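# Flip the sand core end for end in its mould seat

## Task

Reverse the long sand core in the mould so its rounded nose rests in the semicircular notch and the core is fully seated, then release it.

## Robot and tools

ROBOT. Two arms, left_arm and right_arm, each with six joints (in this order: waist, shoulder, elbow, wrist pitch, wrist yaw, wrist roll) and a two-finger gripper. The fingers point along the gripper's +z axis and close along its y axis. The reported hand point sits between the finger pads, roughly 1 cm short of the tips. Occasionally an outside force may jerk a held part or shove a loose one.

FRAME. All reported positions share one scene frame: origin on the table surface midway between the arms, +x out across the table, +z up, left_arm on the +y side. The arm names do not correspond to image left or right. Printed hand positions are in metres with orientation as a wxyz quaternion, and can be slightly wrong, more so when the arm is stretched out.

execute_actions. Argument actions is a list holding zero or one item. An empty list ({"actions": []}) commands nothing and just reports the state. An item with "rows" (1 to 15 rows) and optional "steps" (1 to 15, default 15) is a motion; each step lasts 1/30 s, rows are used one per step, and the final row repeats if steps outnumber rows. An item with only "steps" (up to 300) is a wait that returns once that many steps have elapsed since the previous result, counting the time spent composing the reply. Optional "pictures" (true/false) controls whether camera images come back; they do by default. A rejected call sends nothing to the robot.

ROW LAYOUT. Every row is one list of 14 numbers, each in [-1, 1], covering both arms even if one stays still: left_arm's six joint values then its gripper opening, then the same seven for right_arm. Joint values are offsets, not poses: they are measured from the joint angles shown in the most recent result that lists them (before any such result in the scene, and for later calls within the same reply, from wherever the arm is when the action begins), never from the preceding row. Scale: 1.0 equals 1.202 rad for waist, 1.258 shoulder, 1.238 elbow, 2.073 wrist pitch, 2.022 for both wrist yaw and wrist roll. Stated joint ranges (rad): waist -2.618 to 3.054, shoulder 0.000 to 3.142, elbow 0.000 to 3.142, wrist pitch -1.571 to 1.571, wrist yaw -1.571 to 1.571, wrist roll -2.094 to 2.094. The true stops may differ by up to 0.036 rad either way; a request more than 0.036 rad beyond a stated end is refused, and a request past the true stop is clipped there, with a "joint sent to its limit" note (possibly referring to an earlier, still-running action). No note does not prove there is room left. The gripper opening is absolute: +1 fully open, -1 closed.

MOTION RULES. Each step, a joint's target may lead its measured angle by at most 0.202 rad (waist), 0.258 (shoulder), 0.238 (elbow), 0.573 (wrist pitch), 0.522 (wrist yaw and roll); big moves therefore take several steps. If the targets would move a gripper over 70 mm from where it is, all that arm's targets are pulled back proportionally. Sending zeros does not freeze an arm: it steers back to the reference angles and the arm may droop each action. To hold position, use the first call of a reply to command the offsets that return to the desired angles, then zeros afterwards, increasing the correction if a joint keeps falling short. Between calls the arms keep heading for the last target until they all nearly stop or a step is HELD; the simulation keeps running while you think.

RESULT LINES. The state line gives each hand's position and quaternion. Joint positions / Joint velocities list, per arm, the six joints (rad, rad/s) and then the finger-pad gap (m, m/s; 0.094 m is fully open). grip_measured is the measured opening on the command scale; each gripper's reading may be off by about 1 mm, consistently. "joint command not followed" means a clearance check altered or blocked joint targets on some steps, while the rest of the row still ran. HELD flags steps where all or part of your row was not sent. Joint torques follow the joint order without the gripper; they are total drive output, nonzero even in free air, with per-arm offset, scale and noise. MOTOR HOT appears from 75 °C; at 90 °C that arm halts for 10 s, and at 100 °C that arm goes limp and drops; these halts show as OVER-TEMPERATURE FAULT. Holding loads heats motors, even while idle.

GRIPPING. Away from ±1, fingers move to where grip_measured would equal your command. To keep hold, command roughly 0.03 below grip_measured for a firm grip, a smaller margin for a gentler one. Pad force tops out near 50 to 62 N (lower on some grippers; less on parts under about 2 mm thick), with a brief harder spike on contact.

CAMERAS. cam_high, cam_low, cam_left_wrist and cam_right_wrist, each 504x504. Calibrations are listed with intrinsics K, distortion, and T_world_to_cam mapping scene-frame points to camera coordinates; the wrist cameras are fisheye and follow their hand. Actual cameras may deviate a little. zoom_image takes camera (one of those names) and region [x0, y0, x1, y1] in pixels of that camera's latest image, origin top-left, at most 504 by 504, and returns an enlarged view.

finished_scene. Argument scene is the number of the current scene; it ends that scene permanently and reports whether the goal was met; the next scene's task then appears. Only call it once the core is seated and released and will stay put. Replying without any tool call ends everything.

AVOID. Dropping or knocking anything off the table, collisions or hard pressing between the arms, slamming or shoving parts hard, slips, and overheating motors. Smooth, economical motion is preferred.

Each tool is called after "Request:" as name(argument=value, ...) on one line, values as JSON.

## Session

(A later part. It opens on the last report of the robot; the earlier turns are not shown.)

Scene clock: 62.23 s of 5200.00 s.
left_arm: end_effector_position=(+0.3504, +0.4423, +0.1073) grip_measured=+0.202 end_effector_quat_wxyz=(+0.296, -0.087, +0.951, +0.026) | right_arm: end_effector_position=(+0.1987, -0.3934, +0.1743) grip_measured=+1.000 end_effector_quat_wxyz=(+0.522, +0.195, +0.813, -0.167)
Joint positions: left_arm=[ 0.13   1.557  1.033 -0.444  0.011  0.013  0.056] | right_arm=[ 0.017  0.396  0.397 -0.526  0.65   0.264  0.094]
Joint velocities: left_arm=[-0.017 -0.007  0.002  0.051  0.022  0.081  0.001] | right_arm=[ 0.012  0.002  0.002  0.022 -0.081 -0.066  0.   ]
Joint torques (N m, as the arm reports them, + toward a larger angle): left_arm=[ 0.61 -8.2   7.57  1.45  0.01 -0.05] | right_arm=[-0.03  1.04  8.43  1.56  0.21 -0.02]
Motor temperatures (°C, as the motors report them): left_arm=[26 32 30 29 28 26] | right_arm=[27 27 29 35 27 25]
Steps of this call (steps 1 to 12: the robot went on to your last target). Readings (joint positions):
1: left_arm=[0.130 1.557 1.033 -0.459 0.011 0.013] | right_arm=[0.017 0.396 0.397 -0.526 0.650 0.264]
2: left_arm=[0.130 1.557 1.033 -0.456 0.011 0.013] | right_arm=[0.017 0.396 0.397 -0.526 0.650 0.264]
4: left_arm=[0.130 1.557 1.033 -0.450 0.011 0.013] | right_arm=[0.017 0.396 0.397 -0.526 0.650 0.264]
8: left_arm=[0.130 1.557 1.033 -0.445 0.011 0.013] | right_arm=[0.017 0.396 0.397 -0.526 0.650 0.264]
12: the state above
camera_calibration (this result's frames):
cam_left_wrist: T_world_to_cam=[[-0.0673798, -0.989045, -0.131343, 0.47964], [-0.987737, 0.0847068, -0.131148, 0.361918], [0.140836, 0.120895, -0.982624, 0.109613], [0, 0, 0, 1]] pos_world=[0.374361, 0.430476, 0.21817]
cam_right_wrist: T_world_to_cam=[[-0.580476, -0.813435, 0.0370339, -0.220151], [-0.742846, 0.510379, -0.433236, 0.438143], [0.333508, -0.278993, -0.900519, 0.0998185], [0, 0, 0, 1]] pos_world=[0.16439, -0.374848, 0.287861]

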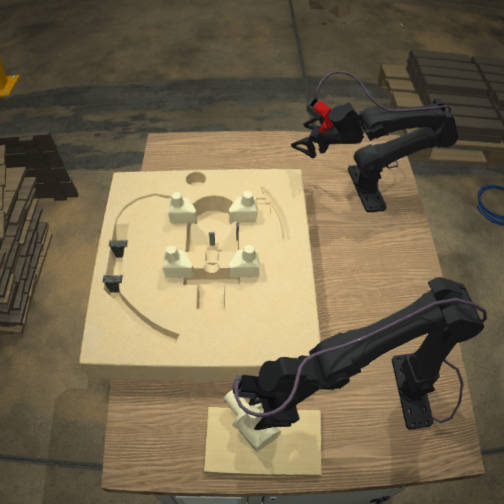

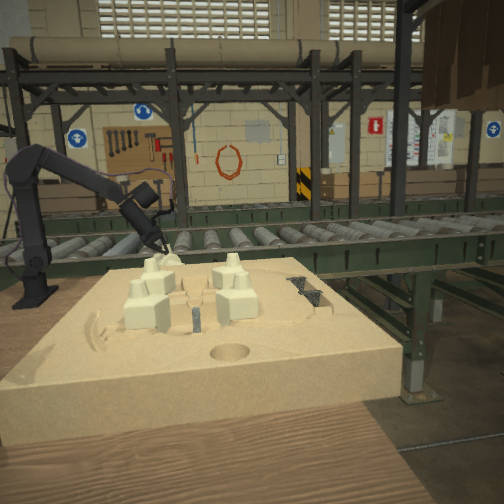

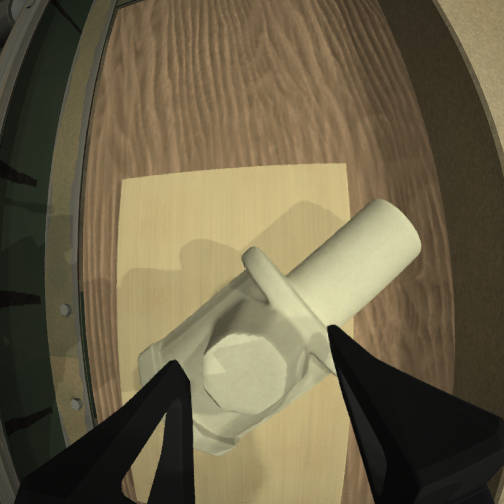

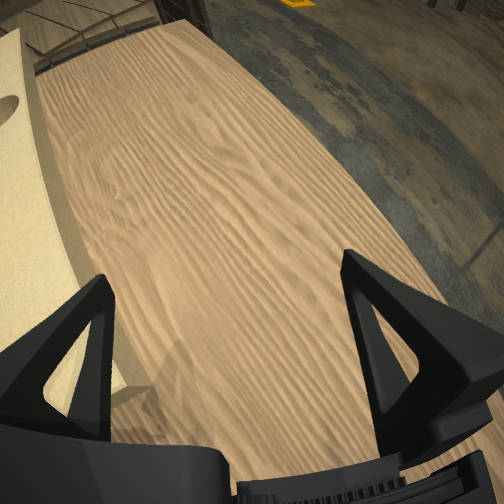

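Request:
execute_actions(actions=[{"rows":[[0.016,0.005,-0.005,0.02,0,0,0.1,0,0,0,0,0,0,1]],"steps":10}], pictures=false)

Request:
execute_actions(actions=[{"rows":[[0,0,0.01,0.01,0,0,-0.42,0,0,0,0,0,0,1]],"steps":12}], pictures=false)

Request:
execute_actions(actions=[{"rows":[[0,-0.03,0.05,0.04,0,0,-0.42,0,0,0,0,0,0,1],[0,-0.04,0.08,0.04,0,0,-0.42,0,0,0,0,0,0,1],[0,-0.04,0.11,0.03,0,0,-0.42,0,0,0,0,0,0,1],[0,-0.04,0.14,0.01,0,0,-0.42,0,0,0,0,0,0,1],[0,-0.04,0.18,-0.01,0,0,-0.42,0,0,0,0,0,0,1],[0,-0.04,0.22,-0.03,0,0,-0.42,0,0,0,0,0,0,1],[0,-0.04,0.26,-0.05,0,0,-0.42,0,0,0,0,0,0,1],[0,-0.04,0.3,-0.08,0,0,-0.42,0,0,0,0,0,0,1],[0,-0.04,0.34,-0.1,0,0,-0.42,0,0,0,0,0,0,1],[0,-0.04,0.38,-0.13,0,0,-0.42,0,0,0,0,0,0,1],[0,-0.04,0.42,-0.15,0,0,-0.42,0,0,0,0,0,0,1],[0,-0.04,0.46,-0.18,0,0,-0.42,0,0,0,0,0,0,1],[0,-0.04,0.5,-0.2,0,0,-0.42,0,0,0,0,0,0,1],[0,-0.04,0.54,-0.23,0,0,-0.42,0,0,0,0,0,0,1]]}], pictures=false)

Request:
execute_actions(actions=[{"steps":15}])

Scene clock: 65.03 s of 5200.00 s.
left_arm: end_effector_position=(+0.3531, +0.4480, +0.1099) grip_measured=+0.102 end_effector_quat_wxyz=(+0.305, -0.093, +0.948, +0.029) | right_arm: end_effector_position=(+0.1987, -0.3934, +0.1743) grip_measured=+1.000 end_effector_quat_wxyz=(+0.522, +0.195, +0.813, -0.167)
Joint positions: left_arm=[ 0.142  1.557  1.033 -0.425  0.011  0.013  0.052] | right_arm=[ 0.017  0.396  0.397 -0.526  0.65   0.264  0.094]
Joint velocities: left_arm=[-0.007 -0.002  0.007  0.022 -0.022  0.007 -0.001] | right_arm=[ 0.012  0.002 -0.007  0.007  0.081 -0.022  0.   ]
Joint torques (N m, as the arm reports them, + toward a larger angle): left_arm=[ 0.6  -6.09  5.8   1.44  0.   -0.04] | right_arm=[-0.02  1.04  8.42  1.55  0.2  -0.02]
Motor temperatures (°C, as the motors report them): left_arm=[26 31 30 29 28 26] | right_arm=[27 27 29 35 27 25]
Steps of this call (steps 1 to 30: the robot went on to your last target; steps 31 to 74: nothing new was sent; steps 75 to 84: all 10 steps of this action). Readings (joint positions):
75: left_arm=[0.131 1.557 1.033 -0.441 0.011 0.013] | right_arm=[0.017 0.396 0.397 -0.526 0.650 0.264]
76: left_arm=[0.133 1.557 1.033 -0.438 0.011 0.013] | right_arm=[0.017 0.396 0.397 -0.526 0.650 0.264]
78: left_arm=[0.139 1.557 1.033 -0.432 0.011 0.013] | right_arm=[0.017 0.396 0.397 -0.526 0.650 0.264]
82: left_arm=[0.142 1.557 1.033 -0.426 0.011 0.013] | right_arm=[0.017 0.396 0.397 -0.526 0.650 0.264]
84: the state above

Scene clock: 65.43 s of 5200.00 s.
left_arm: end_effector_position=(+0.3546, +0.4428, +0.1096) grip_measured=-0.268 end_effector_quat_wxyz=(+0.306, -0.087, +0.948, +0.020) | right_arm: end_effector_position=(+0.1987, -0.3934, +0.1743) grip_measured=+1.000 end_effector_quat_wxyz=(+0.522, +0.195, +0.813, -0.167)
Joint positions: left_arm=[ 0.137  1.559  1.033 -0.423  0.029  0.015  0.034] | right_arm=[ 0.017  0.396  0.397 -0.526  0.65   0.264  0.094]
Joint velocities: left_arm=[-0.007 -0.002 -0.012  0.037  0.007  0.066 -0.001] | right_arm=[-0.012 -0.012 -0.012  0.066 -0.066 -0.022  0.   ]
Joint torques (N m, as the arm reports them, + toward a larger angle): left_arm=[ 0.49 -6.7   7.4   1.42 -0.17 -0.04] | right_arm=[ 0.    1.05  8.41  1.55  0.21 -0.02]
Motor temperatures (°C, as the motors report them): left_arm=[26 31 30 29 28 26] | right_arm=[27 27 29 35 27 25]
Steps of this call (steps 1 to 12: all 12 steps of this action). Readings (joint positions):
1: left_arm=[0.142 1.557 1.033 -0.425 0.013 0.013] | right_arm=[0.017 0.396 0.397 -0.526 0.650 0.264]
2: left_arm=[0.139 1.557 1.033 -0.424 0.029 0.012] | right_arm=[0.017 0.396 0.397 -0.526 0.650 0.264]
4: left_arm=[0.137 1.559 1.033 -0.423 0.029 0.014] | right_arm=[0.017 0.396 0.397 -0.526 0.650 0.264]
8: left_arm=[0.137 1.559 1.033 -0.423 0.029 0.015] | right_arm=[0.017 0.396 0.397 -0.526 0.650 0.264]
12: the state above

Scene clock: 65.93 s of 5200.00 s.
left_arm: end_effector_position=(+0.3643, +0.4449, +0.2044) grip_measured=-0.268 end_effector_quat_wxyz=(+0.298, -0.087, +0.950, +0.019) | right_arm: end_effector_position=(+0.1987, -0.3934, +0.1743) grip_measured=+1.000 end_effector_quat_wxyz=(+0.522, +0.195, +0.813, -0.167)
Joint positions: left_arm=[ 0.137  1.576  1.439 -0.828  0.029  0.015  0.034] | right_arm=[ 0.017  0.396  0.397 -0.526  0.65   0.264  0.094]
Joint velocities: left_arm=[ 0.002 -0.012  1.179 -1.165  0.007 -0.022  0.001] | right_arm=[-0.002  0.002  0.002 -0.066 -0.037 -0.022  0.   ]
Joint torques (N m, as the arm reports them, + toward a larger angle): left_arm=[ -0.02 -10.39  11.57   2.29   0.03  -0.03] | right_arm=[-0.03  1.04  8.42  1.56  0.21 -0.01]
Motor temperatures (°C, as the motors report them): left_arm=[26 31 30 30 28 26] | right_arm=[27 27 29 35 27 25]
Steps of this call (steps 1 to 15: all 15 steps of this action). Readings (joint positions):
1: left_arm=[0.137 1.559 1.036 -0.422 0.029 0.015] | right_arm=[0.017 0.396 0.397 -0.526 0.650 0.264]
2: left_arm=[0.137 1.559 1.043 -0.428 0.029 0.015] | right_arm=[0.017 0.396 0.397 -0.526 0.650 0.264]
4: left_arm=[0.137 1.562 1.070 -0.465 0.029 0.015] | right_arm=[0.017 0.396 0.397 -0.526 0.650 0.264]
8: left_arm=[0.137 1.572 1.176 -0.576 0.029 0.015] | right_arm=[0.017 0.396 0.397 -0.526 0.650 0.264]
15: the state above

Scene clock: 66.43 s of 5200.00 s.
left_arm: end_effector_position=(+0.3574, +0.4434, +0.2676) grip_measured=-0.268 end_effector_quat_wxyz=(+0.321, -0.086, +0.943, +0.022) | right_arm: end_effector_position=(+0.1987, -0.3934, +0.1743) grip_measured=+1.000 end_effector_quat_wxyz=(+0.522, +0.195, +0.813, -0.167)
Joint positions: left_arm=[ 0.137  1.559  1.65  -1.008  0.029  0.015  0.034] | right_arm=[ 0.017  0.396  0.397 -0.526  0.65   0.264  0.094]
Joint velocities: left_arm=[-0.007 -0.002  0.002 -0.168 -0.081 -0.037 -0.   ] | right_arm=[-0.007 -0.002  0.002  0.022 -0.007 -0.051  0.   ]
Joint torques (N m, as the arm reports them, + toward a larger angle): left_arm=[  0.01 -10.1   10.54   2.43   0.02  -0.03] | right_arm=[-0.02  1.03  8.41  1.55  0.21 -0.01]
Motor temperatures (°C, as the motors report them): left_arm=[26 31 30 30 28 26] | right_arm=[27 27 29 35 27 25]
Steps of this call (steps 1 to 15: the robot went on to your last target). Readings (joint positions):
1: left_arm=[0.137 1.576 1.478 -0.862 0.029 0.015] | right_arm=[0.017 0.396 0.397 -0.526 0.650 0.264]
2: left_arm=[0.137 1.576 1.516 -0.890 0.029 0.015] | right_arm=[0.017 0.396 0.397 -0.526 0.650 0.264]
4: left_arm=[0.137 1.576 1.581 -0.934 0.029 0.015] | right_arm=[0.017 0.396 0.397 -0.526 0.650 0.264]
8: left_arm=[0.137 1.565 1.645 -0.960 0.029 0.015] | right_arm=[0.017 0.396 0.397 -0.526 0.650 0.264]
15: the state above
camera_calibration (this result's frames):
cam_left_wrist: T_world_to_cam=[[-0.0650819, -0.989159, -0.131639, 0.501565], [-0.978932, 0.0888733, -0.183829, 0.398889], [0.193535, 0.116902, -0.974104, 0.246761], [0, 0, 0, 1]] pos_world=[0.375371, 0.43183, 0.379724]
cam_right_wrist: T_world_to_cam=[[-0.580476, -0.813435, 0.0370339, -0.220151], [-0.742846, 0.510379, -0.433236, 0.438143], [0.333508, -0.278993, -0.900519, 0.0998185], [0, 0, 0, 1]] pos_world=[0.16439, -0.374848, 0.287861]

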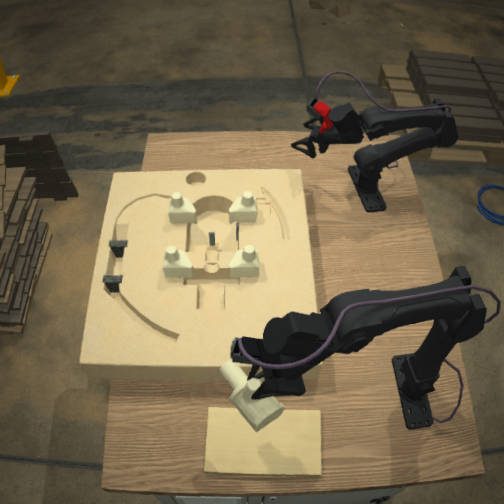

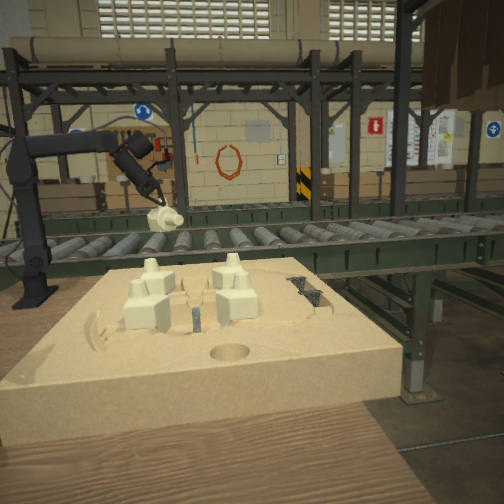

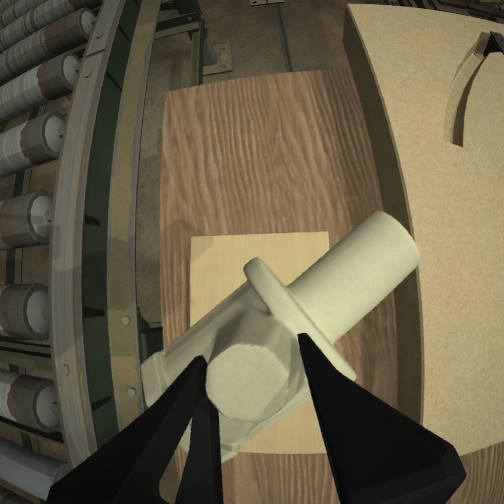

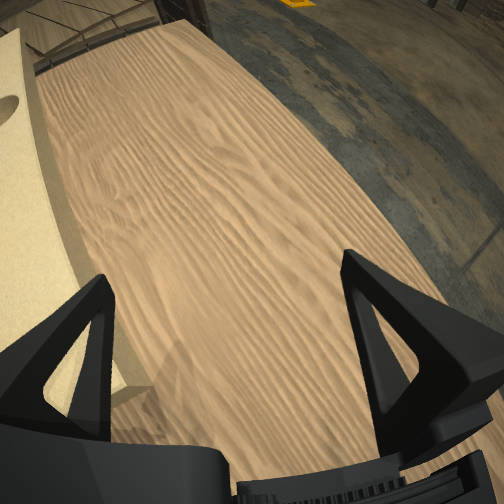

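Request:
execute_actions(actions=[{"rows":[[-0.15,0.09,0.22,0.04,0,0,-0.42,0,0,0,0,0,0,1]]}], pictures=false)

Request:
execute_actions(actions=[{"rows":[[-0.15,0.09,0.22,0.045,0,0,-0.42,0,0,0,0,0,0,1]]}], pictures=false)

Request:
execute_actions(actions=[{"rows":[[-0.12,0.07,0.21,0.045,0,0,-0.42,0,0,0,0,0,0,1]]}], pictures=false)

Request:
execute_actions(actions=[{"steps":15}])

Scene clock: 68.77 s of 5200.00 s.
left_arm: end_effector_position=(+0.4084, +0.3650, +0.2731) grip_measured=-0.268 end_effector_quat_wxyz=(+0.323, +0.007, +0.946, -0.014) | right_arm: end_effector_position=(+0.1987, -0.3934, +0.1743) grip_measured=+1.000 end_effector_quat_wxyz=(+0.522, +0.195, +0.813, -0.167)
Joint positions: left_arm=[-0.054  1.734  1.861 -1.041  0.041  0.016  0.034] | right_arm=[ 0.017  0.396  0.397 -0.526  0.65   0.264  0.094]
Joint velocities: left_arm=[ 0.081  0.002  0.007 -0.212 -0.125 -0.022  0.   ] | right_arm=[ 0.002 -0.002 -0.012 -0.022  0.022 -0.037  0.   ]
Joint torques (N m, as the arm reports them, + toward a larger angle): left_arm=[  0.5  -12.46  11.32   2.43   0.03  -0.02] | right_arm=[-0.03  1.04  8.4   1.56  0.21 -0.01]
Motor temperatures (°C, as the motors report them): left_arm=[26 31 30 31 28 26] | right_arm=[27 27 29 35 27 25]
Steps of this call (steps 1 to 30: the robot went on to your last target; steps 31 to 55: nothing new was sent; steps 56 to 70: all 15 steps of this action). Readings (joint positions):
56: left_arm=[0.124 1.573 1.670 -1.045 0.020 0.014] | right_arm=[0.017 0.396 0.397 -0.526 0.650 0.264]
57: left_arm=[0.101 1.601 1.712 -1.073 -0.004 0.015] | right_arm=[0.017 0.396 0.397 -0.526 0.650 0.264]
59: left_arm=[0.044 1.660 1.782 -1.081 -0.011 0.016] | right_arm=[0.017 0.396 0.397 -0.526 0.650 0.264]
63: left_arm=[-0.047 1.726 1.847 -1.055 0.026 0.016] | right_arm=[0.017 0.396 0.397 -0.526 0.650 0.264]
70: the state above

Scene clock: 69.27 s of 5200.00 s.
left_arm: end_effector_position=(+0.4426, +0.2660, +0.2643) grip_measured=-0.268 end_effector_quat_wxyz=(+0.315, +0.103, +0.942, -0.054) | right_arm: end_effector_position=(+0.1987, -0.3934, +0.1743) grip_measured=+1.000 end_effector_quat_wxyz=(+0.522, +0.195, +0.813, -0.167)
Joint positions: left_arm=[-0.251  1.92   2.069 -1.07   0.058  0.016  0.034] | right_arm=[ 0.017  0.396  0.397 -0.526  0.65   0.264  0.094]
Joint velocities: left_arm=[ 0.115  0.002  0.012 -0.081 -0.11  -0.066  0.001] | right_arm=[-0.002 -0.012 -0.027  0.007 -0.037  0.007  0.   ]
Joint torques (N m, as the arm reports them, + toward a larger angle): left_arm=[  0.88 -14.94  11.43   2.37  -0.01  -0.06] | right_arm=[-0.03  1.05  8.41  1.56  0.21 -0.01]
Motor temperatures (°C, as the motors report them): left_arm=[26 31 30 31 28 26] | right_arm=[27 27 29 35 27 25]
Steps of this call (steps 1 to 15: all 15 steps of this action). Readings (joint positions):
1: left_arm=[-0.063 1.748 1.882 -1.065 0.031 0.015] | right_arm=[0.017 0.396 0.397 -0.526 0.650 0.264]
2: left_arm=[-0.080 1.776 1.924 -1.094 0.006 0.016] | right_arm=[0.017 0.396 0.397 -0.526 0.650 0.264]
4: left_arm=[-0.131 1.834 1.992 -1.102 -0.007 0.016] | right_arm=[0.017 0.396 0.397 -0.526 0.650 0.264]
8: left_arm=[-0.229 1.908 2.053 -1.080 0.026 0.016] | right_arm=[0.017 0.396 0.397 -0.526 0.650 0.264]
15: the state above

Scene clock: 69.77 s of 5200.00 s.
left_arm: end_effector_position=(+0.4516, +0.1742, +0.2524) grip_measured=-0.268 end_effector_quat_wxyz=(+0.306, +0.182, +0.931, -0.086) | right_arm: end_effector_position=(+0.1987, -0.3934, +0.1743) grip_measured=+1.000 end_effector_quat_wxyz=(+0.522, +0.195, +0.813, -0.167)
Joint positions: left_arm=[-0.414  2.081  2.258 -1.105  0.074  0.017  0.034] | right_arm=[ 0.017  0.396  0.397 -0.526  0.65   0.264  0.094]
Joint velocities: left_arm=[ 0.115  0.002  0.007 -0.081 -0.022 -0.051  0.001] | right_arm=[-0.002 -0.017 -0.017 -0.022 -0.066  0.007  0.   ]
Joint torques (N m, as the arm reports them, + toward a larger angle): left_arm=[  1.11 -15.89  11.76   2.4   -0.01  -0.04] | right_arm=[-0.03  1.04  8.41  1.55  0.21 -0.01]
Motor temperatures (°C, as the motors report them): left_arm=[26 32 30 32 28 26] | right_arm=[27 27 29 35 27 25]
Steps of this call (steps 1 to 15: all 15 steps of this action). Readings (joint positions):
1: left_arm=[-0.257 1.935 2.093 -1.092 0.050 0.016] | right_arm=[0.017 0.396 0.397 -0.526 0.650 0.264]
2: left_arm=[-0.267 1.963 2.140 -1.118 0.028 0.017] | right_arm=[0.017 0.396 0.397 -0.526 0.650 0.264]
4: left_arm=[-0.305 2.014 2.207 -1.121 0.013 0.017] | right_arm=[0.017 0.396 0.397 -0.526 0.650 0.264]
8: left_arm=[-0.388 2.071 2.254 -1.101 0.038 0.017] | right_arm=[0.017 0.396 0.397 -0.526 0.650 0.264]
15: the state above

Scene clock: 70.27 s of 5200.00 s.
left_arm: end_effector_position=(+0.4548, +0.1863, +0.2512) grip_measured=-0.268 end_effector_quat_wxyz=(+0.305, +0.171, +0.934, -0.073) | right_arm: end_effector_position=(+0.1987, -0.3934, +0.1743) grip_measured=+1.000 end_effector_quat_wxyz=(+0.522, +0.195, +0.813, -0.167)
Joint positions: left_arm=[-0.398  2.081  2.258 -1.111  0.053  0.017  0.034] | right_arm=[ 0.017  0.396  0.397 -0.526  0.65   0.264  0.094]
Joint velocities: left_arm=[-0.002  0.012 -0.012  0.022 -0.022 -0.022 -0.001] | right_arm=[ 0.002 -0.002  0.007  0.007  0.022 -0.007  0.   ]
Joint torques (N m, as the arm reports them, + toward a larger angle): left_arm=[  0.17 -15.91  11.72   2.32   0.1   -0.03] | right_arm=[-0.02  1.04  8.42  1.55  0.2  -0.01]
Motor temperatures (°C, as the motors report them): left_arm=[26 32 30 32 28 26] | right_arm=[27 27 29 35 27 25]
Steps of this call (steps 1 to 15: the robot went on to your last target). Readings (joint positions):
1: left_arm=[-0.411 2.081 2.258 -1.108 0.071 0.017] | right_arm=[0.017 0.396 0.397 -0.526 0.650 0.264]
2: left_arm=[-0.408 2.081 2.258 -1.110 0.068 0.017] | right_arm=[0.017 0.396 0.397 -0.526 0.650 0.264]
4: left_arm=[-0.402 2.081 2.258 -1.110 0.061 0.017] | right_arm=[0.017 0.396 0.397 -0.526 0.650 0.264]
8: left_arm=[-0.398 2.081 2.258 -1.111 0.053 0.017] | right_arm=[0.017 0.396 0.397 -0.526 0.650 0.264]
15: the state above
camera_calibration (this result's frames):
cam_left_wrist: T_world_to_cam=[[-0.576354, -0.809838, -0.109451, 0.444932], [-0.791537, 0.586525, -0.171632, 0.333077], [0.203189, -0.0122863, -0.979062, 0.262887], [0, 0, 0, 1]] pos_world=[0.466665, 0.168195, 0.363247]
cam_right_wrist: T_world_to_cam=[[-0.580476, -0.813435, 0.0370339, -0.220151], [-0.742846, 0.510379, -0.433236, 0.438143], [0.333508, -0.278993, -0.900519, 0.0998185], [0, 0, 0, 1]] pos_world=[0.16439, -0.374848, 0.287861]

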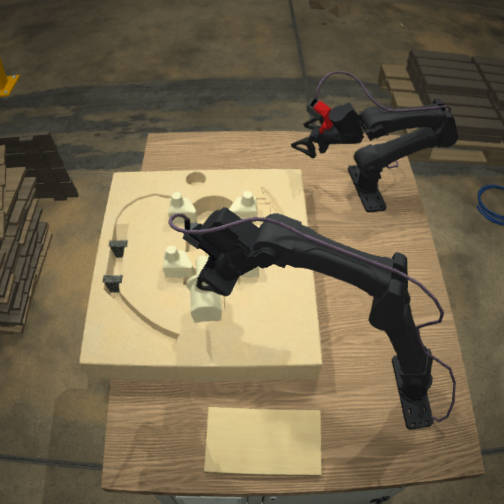

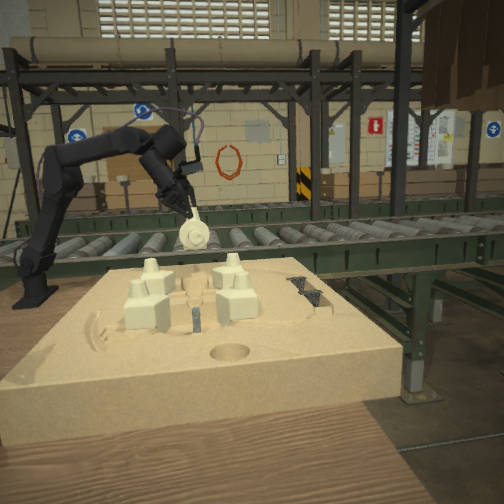

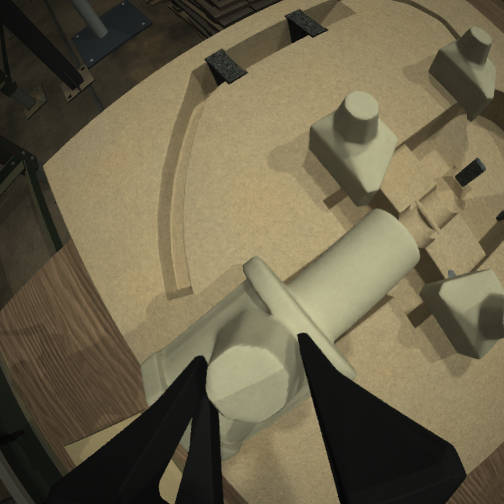

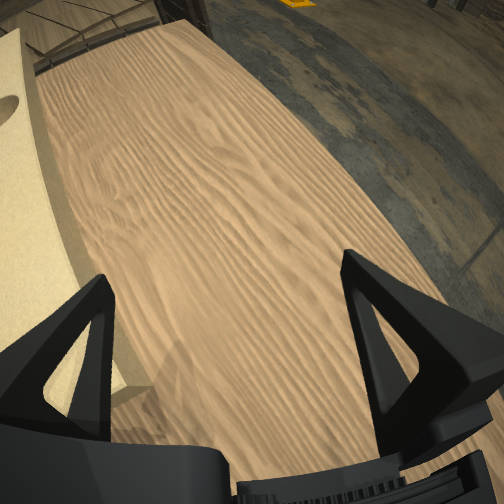

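Request:
execute_actions(actions=[{"rows":[[-0.02,-0.055,0.02,0.07,-0.01,0,-0.42,0,0,0,0,0,0,1],[-0.03,-0.055,0,0.08,-0.01,0,-0.42,0,0,0,0,0,0,1],[-0.04,-0.055,-0.02,0.09,-0.01,0,-0.42,0,0,0,0,0,0,1],[-0.05,-0.055,-0.04,0.1,-0.01,0,-0.42,0,0,0,0,0,0,1],[-0.06,-0.055,-0.06,0.115,-0.01,0,-0.42,0,0,0,0,0,0,1],[-0.07,-0.055,-0.08,0.13,-0.01,0,-0.42,0,0,0,0,0,0,1],[-0.08,-0.055,-0.1,0.14,-0.01,0,-0.42,0,0,0,0,0,0,1],[-0.09,-0.055,-0.12,0.14,-0.01,0,-0.42,0,0,0,0,0,0,1]]}], pictures=false)

Request:
execute_actions(actions=[{"steps":20}])

Request:
zoom_image(camera="cam_low", region=[130, 190, 260, 310])

Request:
zoom_image(camera="cam_high", region=[150, 220, 270, 340])

Scene clock: 73.20 s of 5200.00 s.
left_arm: end_effector_position=(+0.4333, +0.1262, +0.1922) grip_measured=-0.268 end_effector_quat_wxyz=(+0.269, +0.229, +0.932, -0.082) | right_arm: end_effector_position=(+0.1987, -0.3934, +0.1743) grip_measured=+1.000 end_effector_quat_wxyz=(+0.522, +0.195, +0.813, -0.167)
Joint positions: left_arm=[-0.52   2.091  2.065 -0.978  0.047  0.017  0.034] | right_arm=[ 0.017  0.396  0.397 -0.526  0.65   0.264  0.094]
Joint velocities: left_arm=[-0.012 -0.007 -0.017  0.051  0.037 -0.037 -0.001] | right_arm=[-0.012 -0.027 -0.017 -0.007  0.037 -0.022  0.   ]
Joint torques (N m, as the arm reports them, + toward a larger angle): left_arm=[  1.32 -16.91  10.04   2.48  -0.22  -0.03] | right_arm=[-0.03  1.04  8.42  1.55  0.21 -0.02]
Motor temperatures (°C, as the motors report them): left_arm=[26 33 31 33 28 26] | right_arm=[27 27 29 36 27 25]
Steps of this call (steps 1 to 15: the robot went on to your last target; steps 16 to 73: nothing new was sent; steps 74 to 88: all 15 steps of this action). Readings (joint positions):
74: left_arm=[-0.399 2.081 2.258 -1.111 0.051 0.017] | right_arm=[0.017 0.396 0.397 -0.526 0.650 0.264]
75: left_arm=[-0.402 2.081 2.253 -1.106 0.045 0.017] | right_arm=[0.017 0.396 0.397 -0.526 0.650 0.264]
77: left_arm=[-0.415 2.076 2.226 -1.081 0.031 0.017] | right_arm=[0.017 0.396 0.397 -0.526 0.650 0.264]
81: left_arm=[-0.463 2.073 2.132 -1.002 0.021 0.017] | right_arm=[0.017 0.396 0.397 -0.526 0.650 0.264]
88: the state above

Scene clock: 73.87 s of 5200.00 s.
left_arm: end_effector_position=(+0.4421, +0.1303, +0.1961) grip_measured=-0.268 end_effector_quat_wxyz=(+0.284, +0.222, +0.929, -0.077) | right_arm: end_effector_position=(+0.1987, -0.3934, +0.1743) grip_measured=+1.000 end_effector_quat_wxyz=(+0.522, +0.195, +0.813, -0.167)
Joint positions: left_arm=[-0.511  2.091  2.065 -0.949  0.033  0.017  0.034] | right_arm=[ 0.017  0.396  0.397 -0.526  0.65   0.264  0.094]
Joint velocities: left_arm=[-0.012 -0.002 -0.022 -0.037 -0.066 -0.037  0.   ] | right_arm=[-0.012  0.002 -0.012 -0.066 -0.051 -0.007  0.   ]
Joint torques (N m, as the arm reports them, + toward a larger angle): left_arm=[  0.39 -17.    10.05   2.26   0.02  -0.04] | right_arm=[-0.03  1.04  8.42  1.55  0.21 -0.01]
Motor temperatures (°C, as the motors report them): left_arm=[26 33 31 33 28 26] | right_arm=[27 27 29 36 27 25]
Steps of this call (steps 1 to 20: the robot went on to your last target). Readings (joint positions):
1: left_arm=[-0.520 2.091 2.065 -0.978 0.047 0.017] | right_arm=[0.017 0.396 0.397 -0.526 0.650 0.264]
2: left_arm=[-0.519 2.091 2.065 -0.974 0.045 0.017] | right_arm=[0.017 0.396 0.397 -0.526 0.650 0.264]
4: left_arm=[-0.516 2.091 2.065 -0.961 0.041 0.017] | right_arm=[0.017 0.396 0.397 -0.526 0.650 0.264]
8: left_arm=[-0.511 2.091 2.065 -0.950 0.035 0.017] | right_arm=[0.017 0.396 0.397 -0.526 0.650 0.264]
20: the state above
camera_calibration (this result's frames):
cam_left_wrist: T_world_to_cam=[[-0.658691, -0.74369, -0.114244, 0.414967], [-0.732233, 0.668522, -0.130054, 0.301364], [0.173094, -0.00201235, -0.984903, 0.223929], [0, 0, 0, 1]] pos_world=[0.455243, 0.107589, 0.307149]
cam_right_wrist: T_world_to_cam=[[-0.580476, -0.813435, 0.0370339, -0.220151], [-0.742846, 0.510379, -0.433236, 0.438143], [0.333508, -0.278993, -0.900519, 0.0998185], [0, 0, 0, 1]] pos_world=[0.16439, -0.374848, 0.287861]

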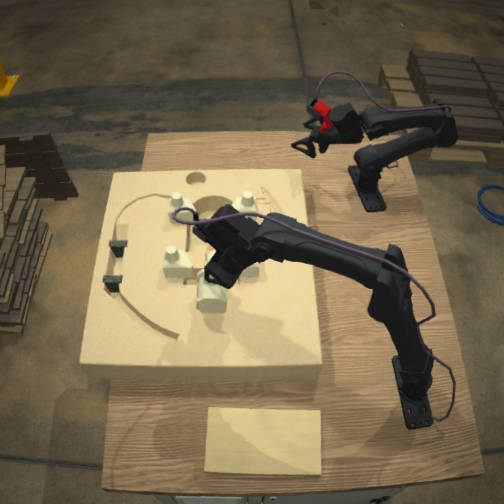

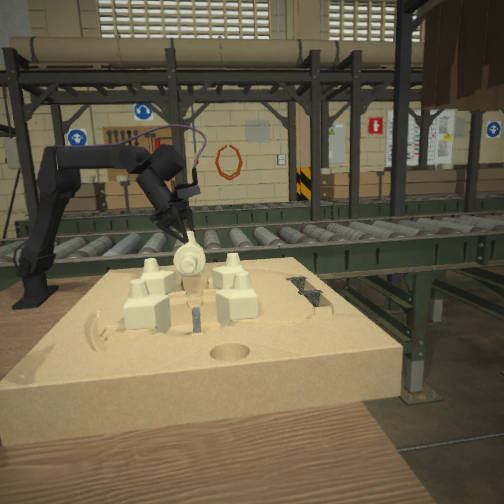

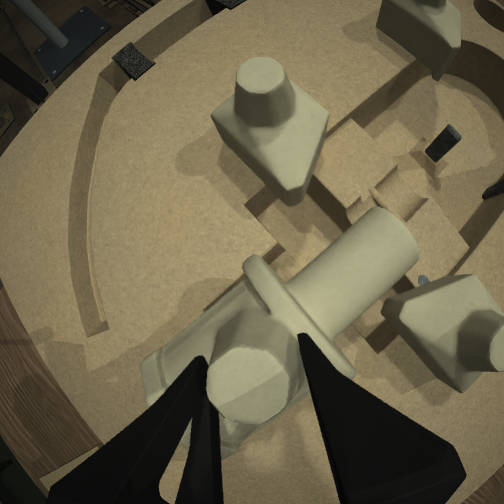

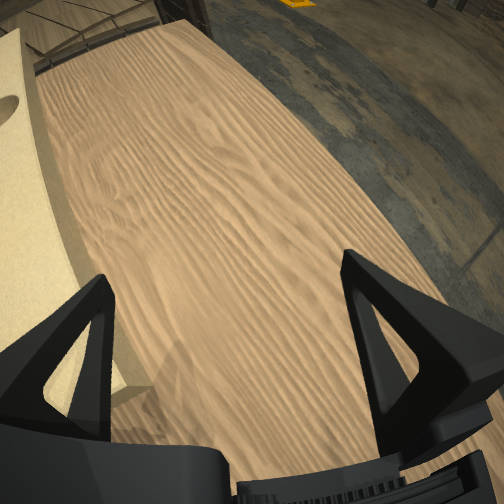

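Region (130, 190, 260, 310) of cam_low's 504x504 image, scaled by 3.877, with more detail than that image has; it fills the top 465 rows of this view, and the rest is white.

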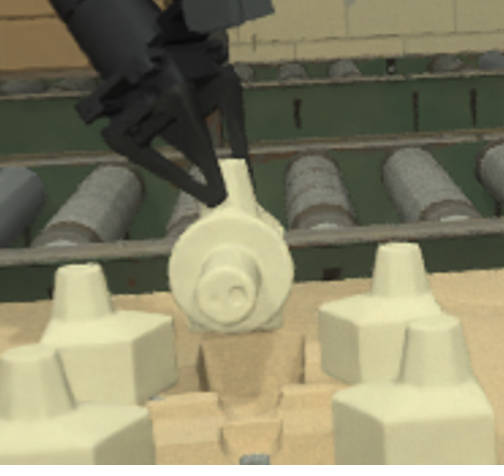

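Region (150, 220, 270, 340) of cam_high's 504x504 image, scaled by 4.200, with more detail than that image has.

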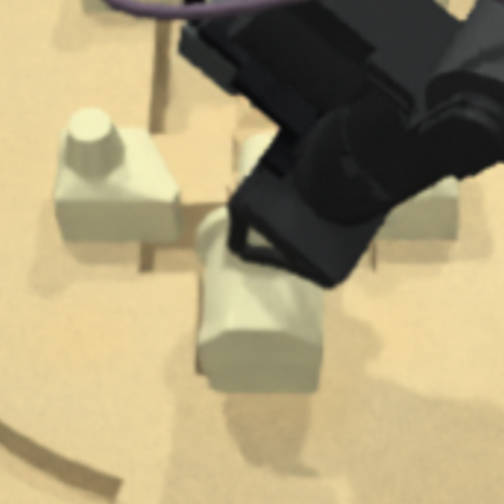

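Request:
execute_actions(actions=[{"rows":[[-0.015,-0.05,0.045,0.08,-0.02,-0.02,-0.42,0,0,0,0,0,0,1],[-0.025,-0.045,0.045,0.09,-0.03,-0.04,-0.42,0,0,0,0,0,0,1],[-0.035,-0.035,0.045,0.1,-0.045,-0.06,-0.42,0,0,0,0,0,0,1],[-0.045,-0.025,0.045,0.115,-0.045,-0.06,-0.42,0,0,0,0,0,0,1],[-0.06,-0.015,0.045,0.115,-0.045,-0.06,-0.42,0,0,0,0,0,0,1]]}], pictures=false)

Request:
execute_actions(actions=[{"steps":20}])

Request:
zoom_image(camera="cam_low", region=[130, 190, 260, 310])

Request:
zoom_image(camera="cam_high", region=[150, 220, 270, 340])

Scene clock: 76.43 s of 5200.00 s.
left_arm: end_effector_position=(+0.4486, +0.0916, +0.1849) grip_measured=-0.268 end_effector_quat_wxyz=(+0.309, +0.196, +0.927, -0.079) | right_arm: end_effector_position=(+0.1987, -0.3934, +0.1743) grip_measured=+1.000 end_effector_quat_wxyz=(+0.522, +0.195, +0.813, -0.167)
Joint positions: left_arm=[-0.591  2.139  2.065 -0.849 -0.037 -0.092  0.034] | right_arm=[ 0.017  0.396  0.397 -0.526  0.65   0.264  0.094]
Joint velocities: left_arm=[-0.002 -0.002 -0.002 -0.007 -0.051 -0.11  -0.001] | right_arm=[-0.022  0.002  0.002 -0.037 -0.022 -0.081  0.   ]
Joint torques (N m, as the arm reports them, + toward a larger angle): left_arm=[  0.66 -16.63  11.15   2.41  -0.17  -0.1 ] | right_arm=[-0.02  1.05  8.41  1.55  0.2  -0.01]
Motor temperatures (°C, as the motors report them): left_arm=[26 34 31 34 28 26] | right_arm=[27 27 29 36 27 25]
Steps of this call (steps 1 to 15: the robot went on to your last target; steps 16 to 62: nothing new was sent; steps 63 to 77: all 15 steps of this action). Readings (joint positions):
63: left_arm=[-0.512 2.091 2.065 -0.947 0.030 0.013] | right_arm=[0.017 0.396 0.397 -0.526 0.650 0.264]
64: left_arm=[-0.515 2.091 2.065 -0.942 0.020 0.002] | right_arm=[0.017 0.396 0.397 -0.526 0.650 0.264]
66: left_arm=[-0.527 2.094 2.065 -0.925 -0.011 -0.032] | right_arm=[0.017 0.396 0.397 -0.526 0.650 0.264]
70: left_arm=[-0.564 2.114 2.065 -0.873 -0.043 -0.070] | right_arm=[0.017 0.396 0.397 -0.526 0.650 0.264]
77: the state above

Scene clock: 77.10 s of 5200.00 s.
left_arm: end_effector_position=(+0.4500, +0.0932, +0.1853) grip_measured=-0.268 end_effector_quat_wxyz=(+0.311, +0.192, +0.928, -0.077) | right_arm: end_effector_position=(+0.1987, -0.3934, +0.1743) grip_measured=+1.000 end_effector_quat_wxyz=(+0.522, +0.195, +0.813, -0.167)
Joint positions: left_arm=[-0.59   2.139  2.065 -0.847 -0.045 -0.097  0.034] | right_arm=[ 0.017  0.396  0.397 -0.526  0.65   0.264  0.094]
Joint velocities: left_arm=[-0.017 -0.012 -0.007 -0.007 -0.066 -0.066  0.   ] | right_arm=[-0.007  0.002  0.007 -0.007 -0.007  0.007  0.   ]
Joint torques (N m, as the arm reports them, + toward a larger angle): left_arm=[  0.51 -16.63  11.11   2.4   -0.17  -0.1 ] | right_arm=[-0.02  1.03  8.42  1.55  0.21 -0.02]
Motor temperatures (°C, as the motors report them): left_arm=[26 34 31 34 28 26] | right_arm=[27 27 29 36 27 25]
Steps of this call (steps 1 to 15: the robot went on to your last target; steps 16 to 20: nothing new was sent). Readings (joint positions):
1: left_arm=[-0.590 2.139 2.065 -0.849 -0.039 -0.093] | right_arm=[0.017 0.396 0.397 -0.526 0.650 0.264]
2: left_arm=[-0.590 2.139 2.065 -0.849 -0.041 -0.094] | right_arm=[0.017 0.396 0.397 -0.526 0.650 0.264]
4: left_arm=[-0.590 2.139 2.065 -0.847 -0.044 -0.095] | right_arm=[0.017 0.396 0.397 -0.526 0.650 0.264]
8: left_arm=[-0.590 2.139 2.065 -0.847 -0.045 -0.096] | right_arm=[0.017 0.396 0.397 -0.526 0.650 0.264]
20: the state above
All arms were judged still, so your last target was given up. Only a new action makes them travel on or press farther. Fingers that are still opening or closing keep moving.
camera_calibration (this result's frames):
cam_left_wrist: T_world_to_cam=[[-0.607568, -0.784791, -0.122333, 0.373683], [-0.76344, 0.619512, -0.182661, 0.358866], [0.219137, -0.017585, -0.975536, 0.190842], [0, 0, 0, 1]] pos_world=[0.45919, 0.0742974, 0.297438]
cam_right_wrist: T_world_to_cam=[[-0.580476, -0.813435, 0.0370339, -0.220151], [-0.742846, 0.510379, -0.433236, 0.438143], [0.333508, -0.278993, -0.900519, 0.0998185], [0, 0, 0, 1]] pos_world=[0.16439, -0.374848, 0.287861]

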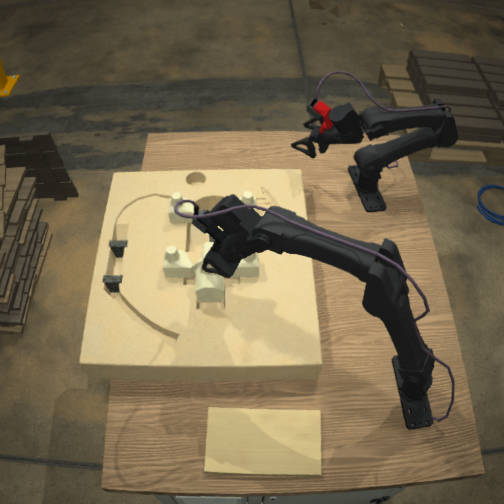

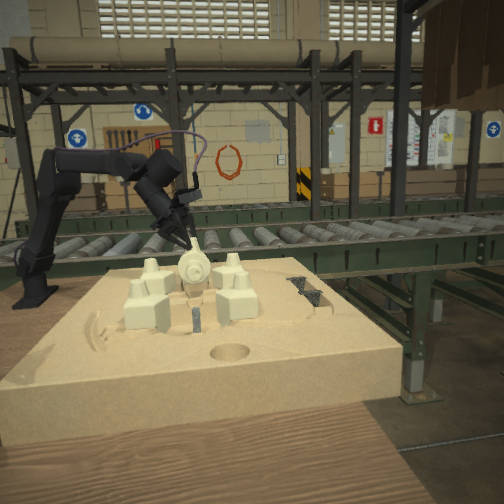

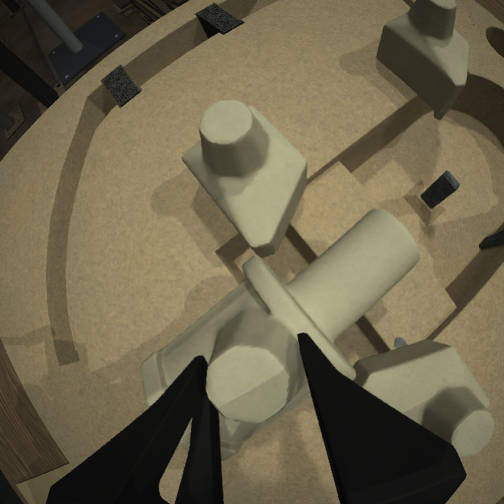

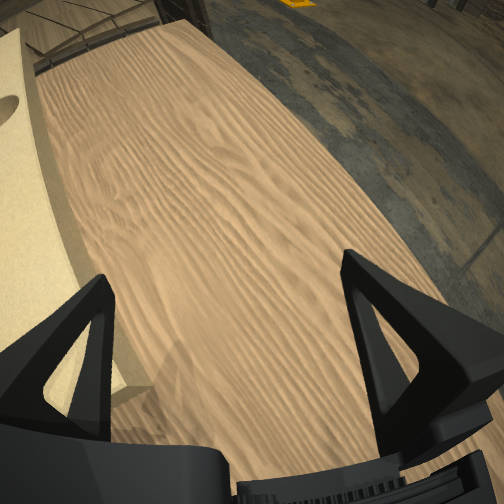

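Region (130, 190, 260, 310) of cam_low's 504x504 image, scaled by 3.877, with more detail than that image has; it fills the top 465 rows of this view, and the rest is white.

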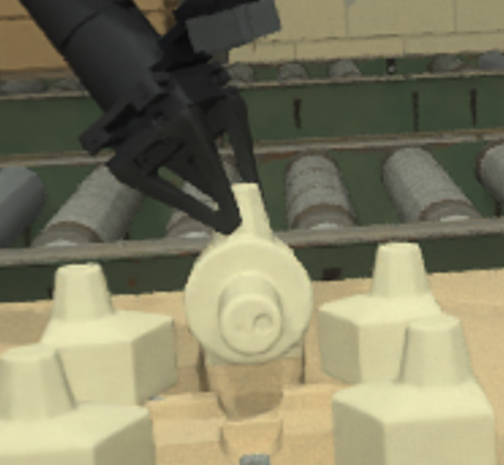

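Region (150, 220, 270, 340) of cam_high's 504x504 image, scaled by 4.200, with more detail than that image has.

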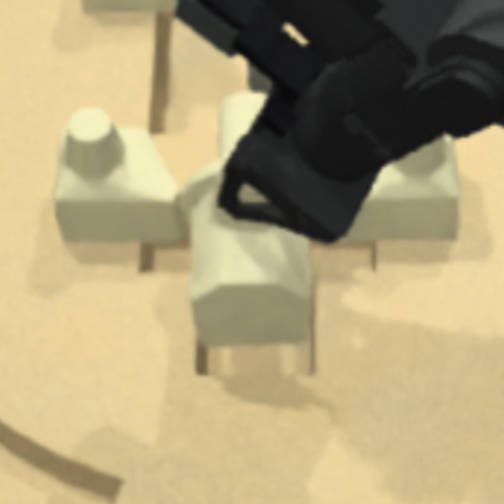

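Request:
execute_actions(actions=[{"rows":[[0.017,-0.085,-0.02,0.08,0,0,-0.42,0,0,0,0,0,0,1],[0.017,-0.085,-0.02,0.09,0,0,-0.42,0,0,0,0,0,0,1],[0.017,-0.085,-0.055,0.1,0,0,-0.42,0,0,0,0,0,0,1]]}], pictures=false)

Request:
execute_actions(actions=[{"steps":15}])

Request:
zoom_image(camera="cam_high", region=[150, 220, 270, 340])

Scene clock: 79.17 s of 5200.00 s.
left_arm: end_effector_position=(+0.4488, +0.1037, +0.1684) grip_measured=-0.268 end_effector_quat_wxyz=(+0.306, +0.186, +0.931, -0.074) | right_arm: end_effector_position=(+0.1987, -0.3934, +0.1743) grip_measured=+1.000 end_effector_quat_wxyz=(+0.522, +0.195, +0.813, -0.167)
Joint positions: left_arm=[-0.573  2.111  1.961 -0.781 -0.04  -0.096  0.034] | right_arm=[ 0.017  0.396  0.397 -0.526  0.65   0.264  0.094]
Joint velocities: left_arm=[-0.022  0.002  0.002  0.022 -0.066 -0.022 -0.001] | right_arm=[ 0.012  0.007  0.007 -0.051 -0.11   0.022  0.   ]
Joint torques (N m, as the arm reports them, + toward a larger angle): left_arm=[  0.35 -17.33   9.59   2.41  -0.05  -0.05] | right_arm=[-0.04  1.04  8.42  1.55  0.21 -0.02]
Motor temperatures (°C, as the motors report them): left_arm=[26 35 31 35 28 26] | right_arm=[27 27 29 36 27 25]
Steps of this call (steps 1 to 47: nothing new was sent; steps 48 to 62: all 15 steps of this action). Readings (joint positions):
48: left_arm=[-0.588 2.136 2.056 -0.839 -0.044 -0.097] | right_arm=[0.017 0.396 0.397 -0.526 0.650 0.264]
49: left_arm=[-0.587 2.128 2.038 -0.826 -0.042 -0.097] | right_arm=[0.017 0.396 0.397 -0.526 0.650 0.264]
51: left_arm=[-0.583 2.113 1.999 -0.801 -0.040 -0.097] | right_arm=[0.017 0.396 0.397 -0.526 0.650 0.264]
55: left_arm=[-0.575 2.111 1.965 -0.791 -0.041 -0.096] | right_arm=[0.017 0.396 0.397 -0.526 0.650 0.264]
62: the state above

Scene clock: 79.67 s of 5200.00 s.
left_arm: end_effector_position=(+0.4492, +0.1035, +0.1687) grip_measured=-0.268 end_effector_quat_wxyz=(+0.307, +0.186, +0.930, -0.075) | right_arm: end_effector_position=(+0.1987, -0.3934, +0.1743) grip_measured=+1.000 end_effector_quat_wxyz=(+0.522, +0.195, +0.813, -0.167)
Joint positions: left_arm=[-0.573  2.111  1.961 -0.779 -0.04  -0.096  0.034] | right_arm=[ 0.017  0.396  0.397 -0.526  0.65   0.264  0.094]
Joint velocities: left_arm=[-0.012 -0.002 -0.012  0.022 -0.007  0.007  0.001] | right_arm=[-0.007  0.002 -0.012 -0.051  0.051 -0.066  0.   ]
Joint torques (N m, as the arm reports them, + toward a larger angle): left_arm=[  0.29 -17.32   9.65   2.41  -0.07  -0.04] | right_arm=[-0.02  1.03  8.42  1.55  0.21 -0.01]
Motor temperatures (°C, as the motors report them): left_arm=[26 35 31 35 28 26] | right_arm=[27 27 29 36 27 25]
Steps of this call (steps 1 to 15: the robot went on to your last target). Readings (joint positions):
1: left_arm=[-0.573 2.111 1.961 -0.781 -0.040 -0.096] | right_arm=[0.017 0.396 0.397 -0.526 0.650 0.264]
2: left_arm=[-0.573 2.111 1.961 -0.780 -0.040 -0.096] | right_arm=[0.017 0.396 0.397 -0.526 0.650 0.264]
4: left_arm=[-0.573 2.111 1.961 -0.779 -0.040 -0.096] | right_arm=[0.017 0.396 0.397 -0.526 0.650 0.264]
8: left_arm=[-0.573 2.111 1.961 -0.779 -0.040 -0.096] | right_arm=[0.017 0.396 0.397 -0.526 0.650 0.264]
15: the state above
All arms were judged still, so your last target was given up. Only a new action makes them travel on or press farther. Fingers that are still opening or closing keep moving.
camera_calibration (this result's frames):
cam_left_wrist: T_world_to_cam=[[-0.598324, -0.79249, -0.118187, 0.375166], [-0.773135, 0.609744, -0.174568, 0.352862], [0.210407, -0.0130739, -0.977526, 0.178801], [0, 0, 0, 1]] pos_world=[0.45966, 0.0844974, 0.280721]
cam_right_wrist: T_world_to_cam=[[-0.580476, -0.813435, 0.0370339, -0.220151], [-0.742846, 0.510379, -0.433236, 0.438143], [0.333508, -0.278993, -0.900519, 0.0998185], [0, 0, 0, 1]] pos_world=[0.16439, -0.374848, 0.287861]

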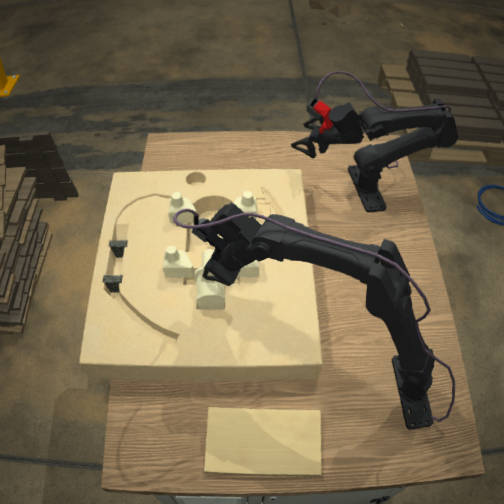

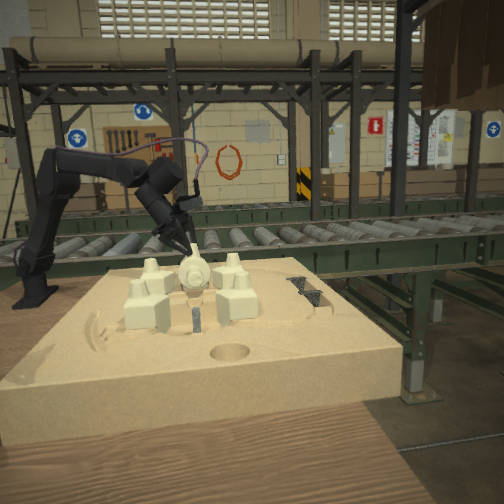

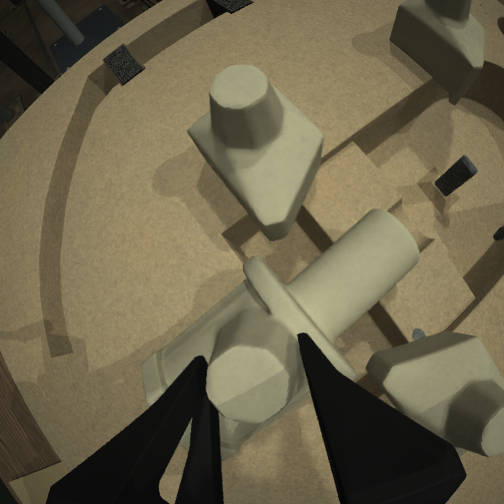

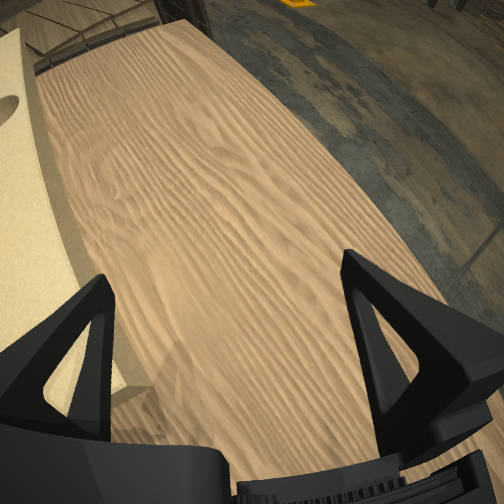

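Region (150, 220, 270, 340) of cam_high's 504x504 image, scaled by 4.200, with more detail than that image has.

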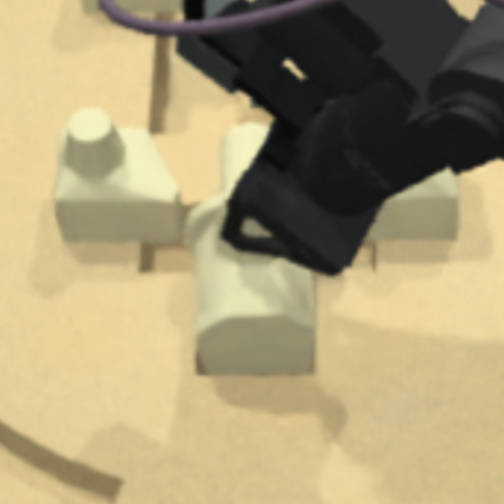

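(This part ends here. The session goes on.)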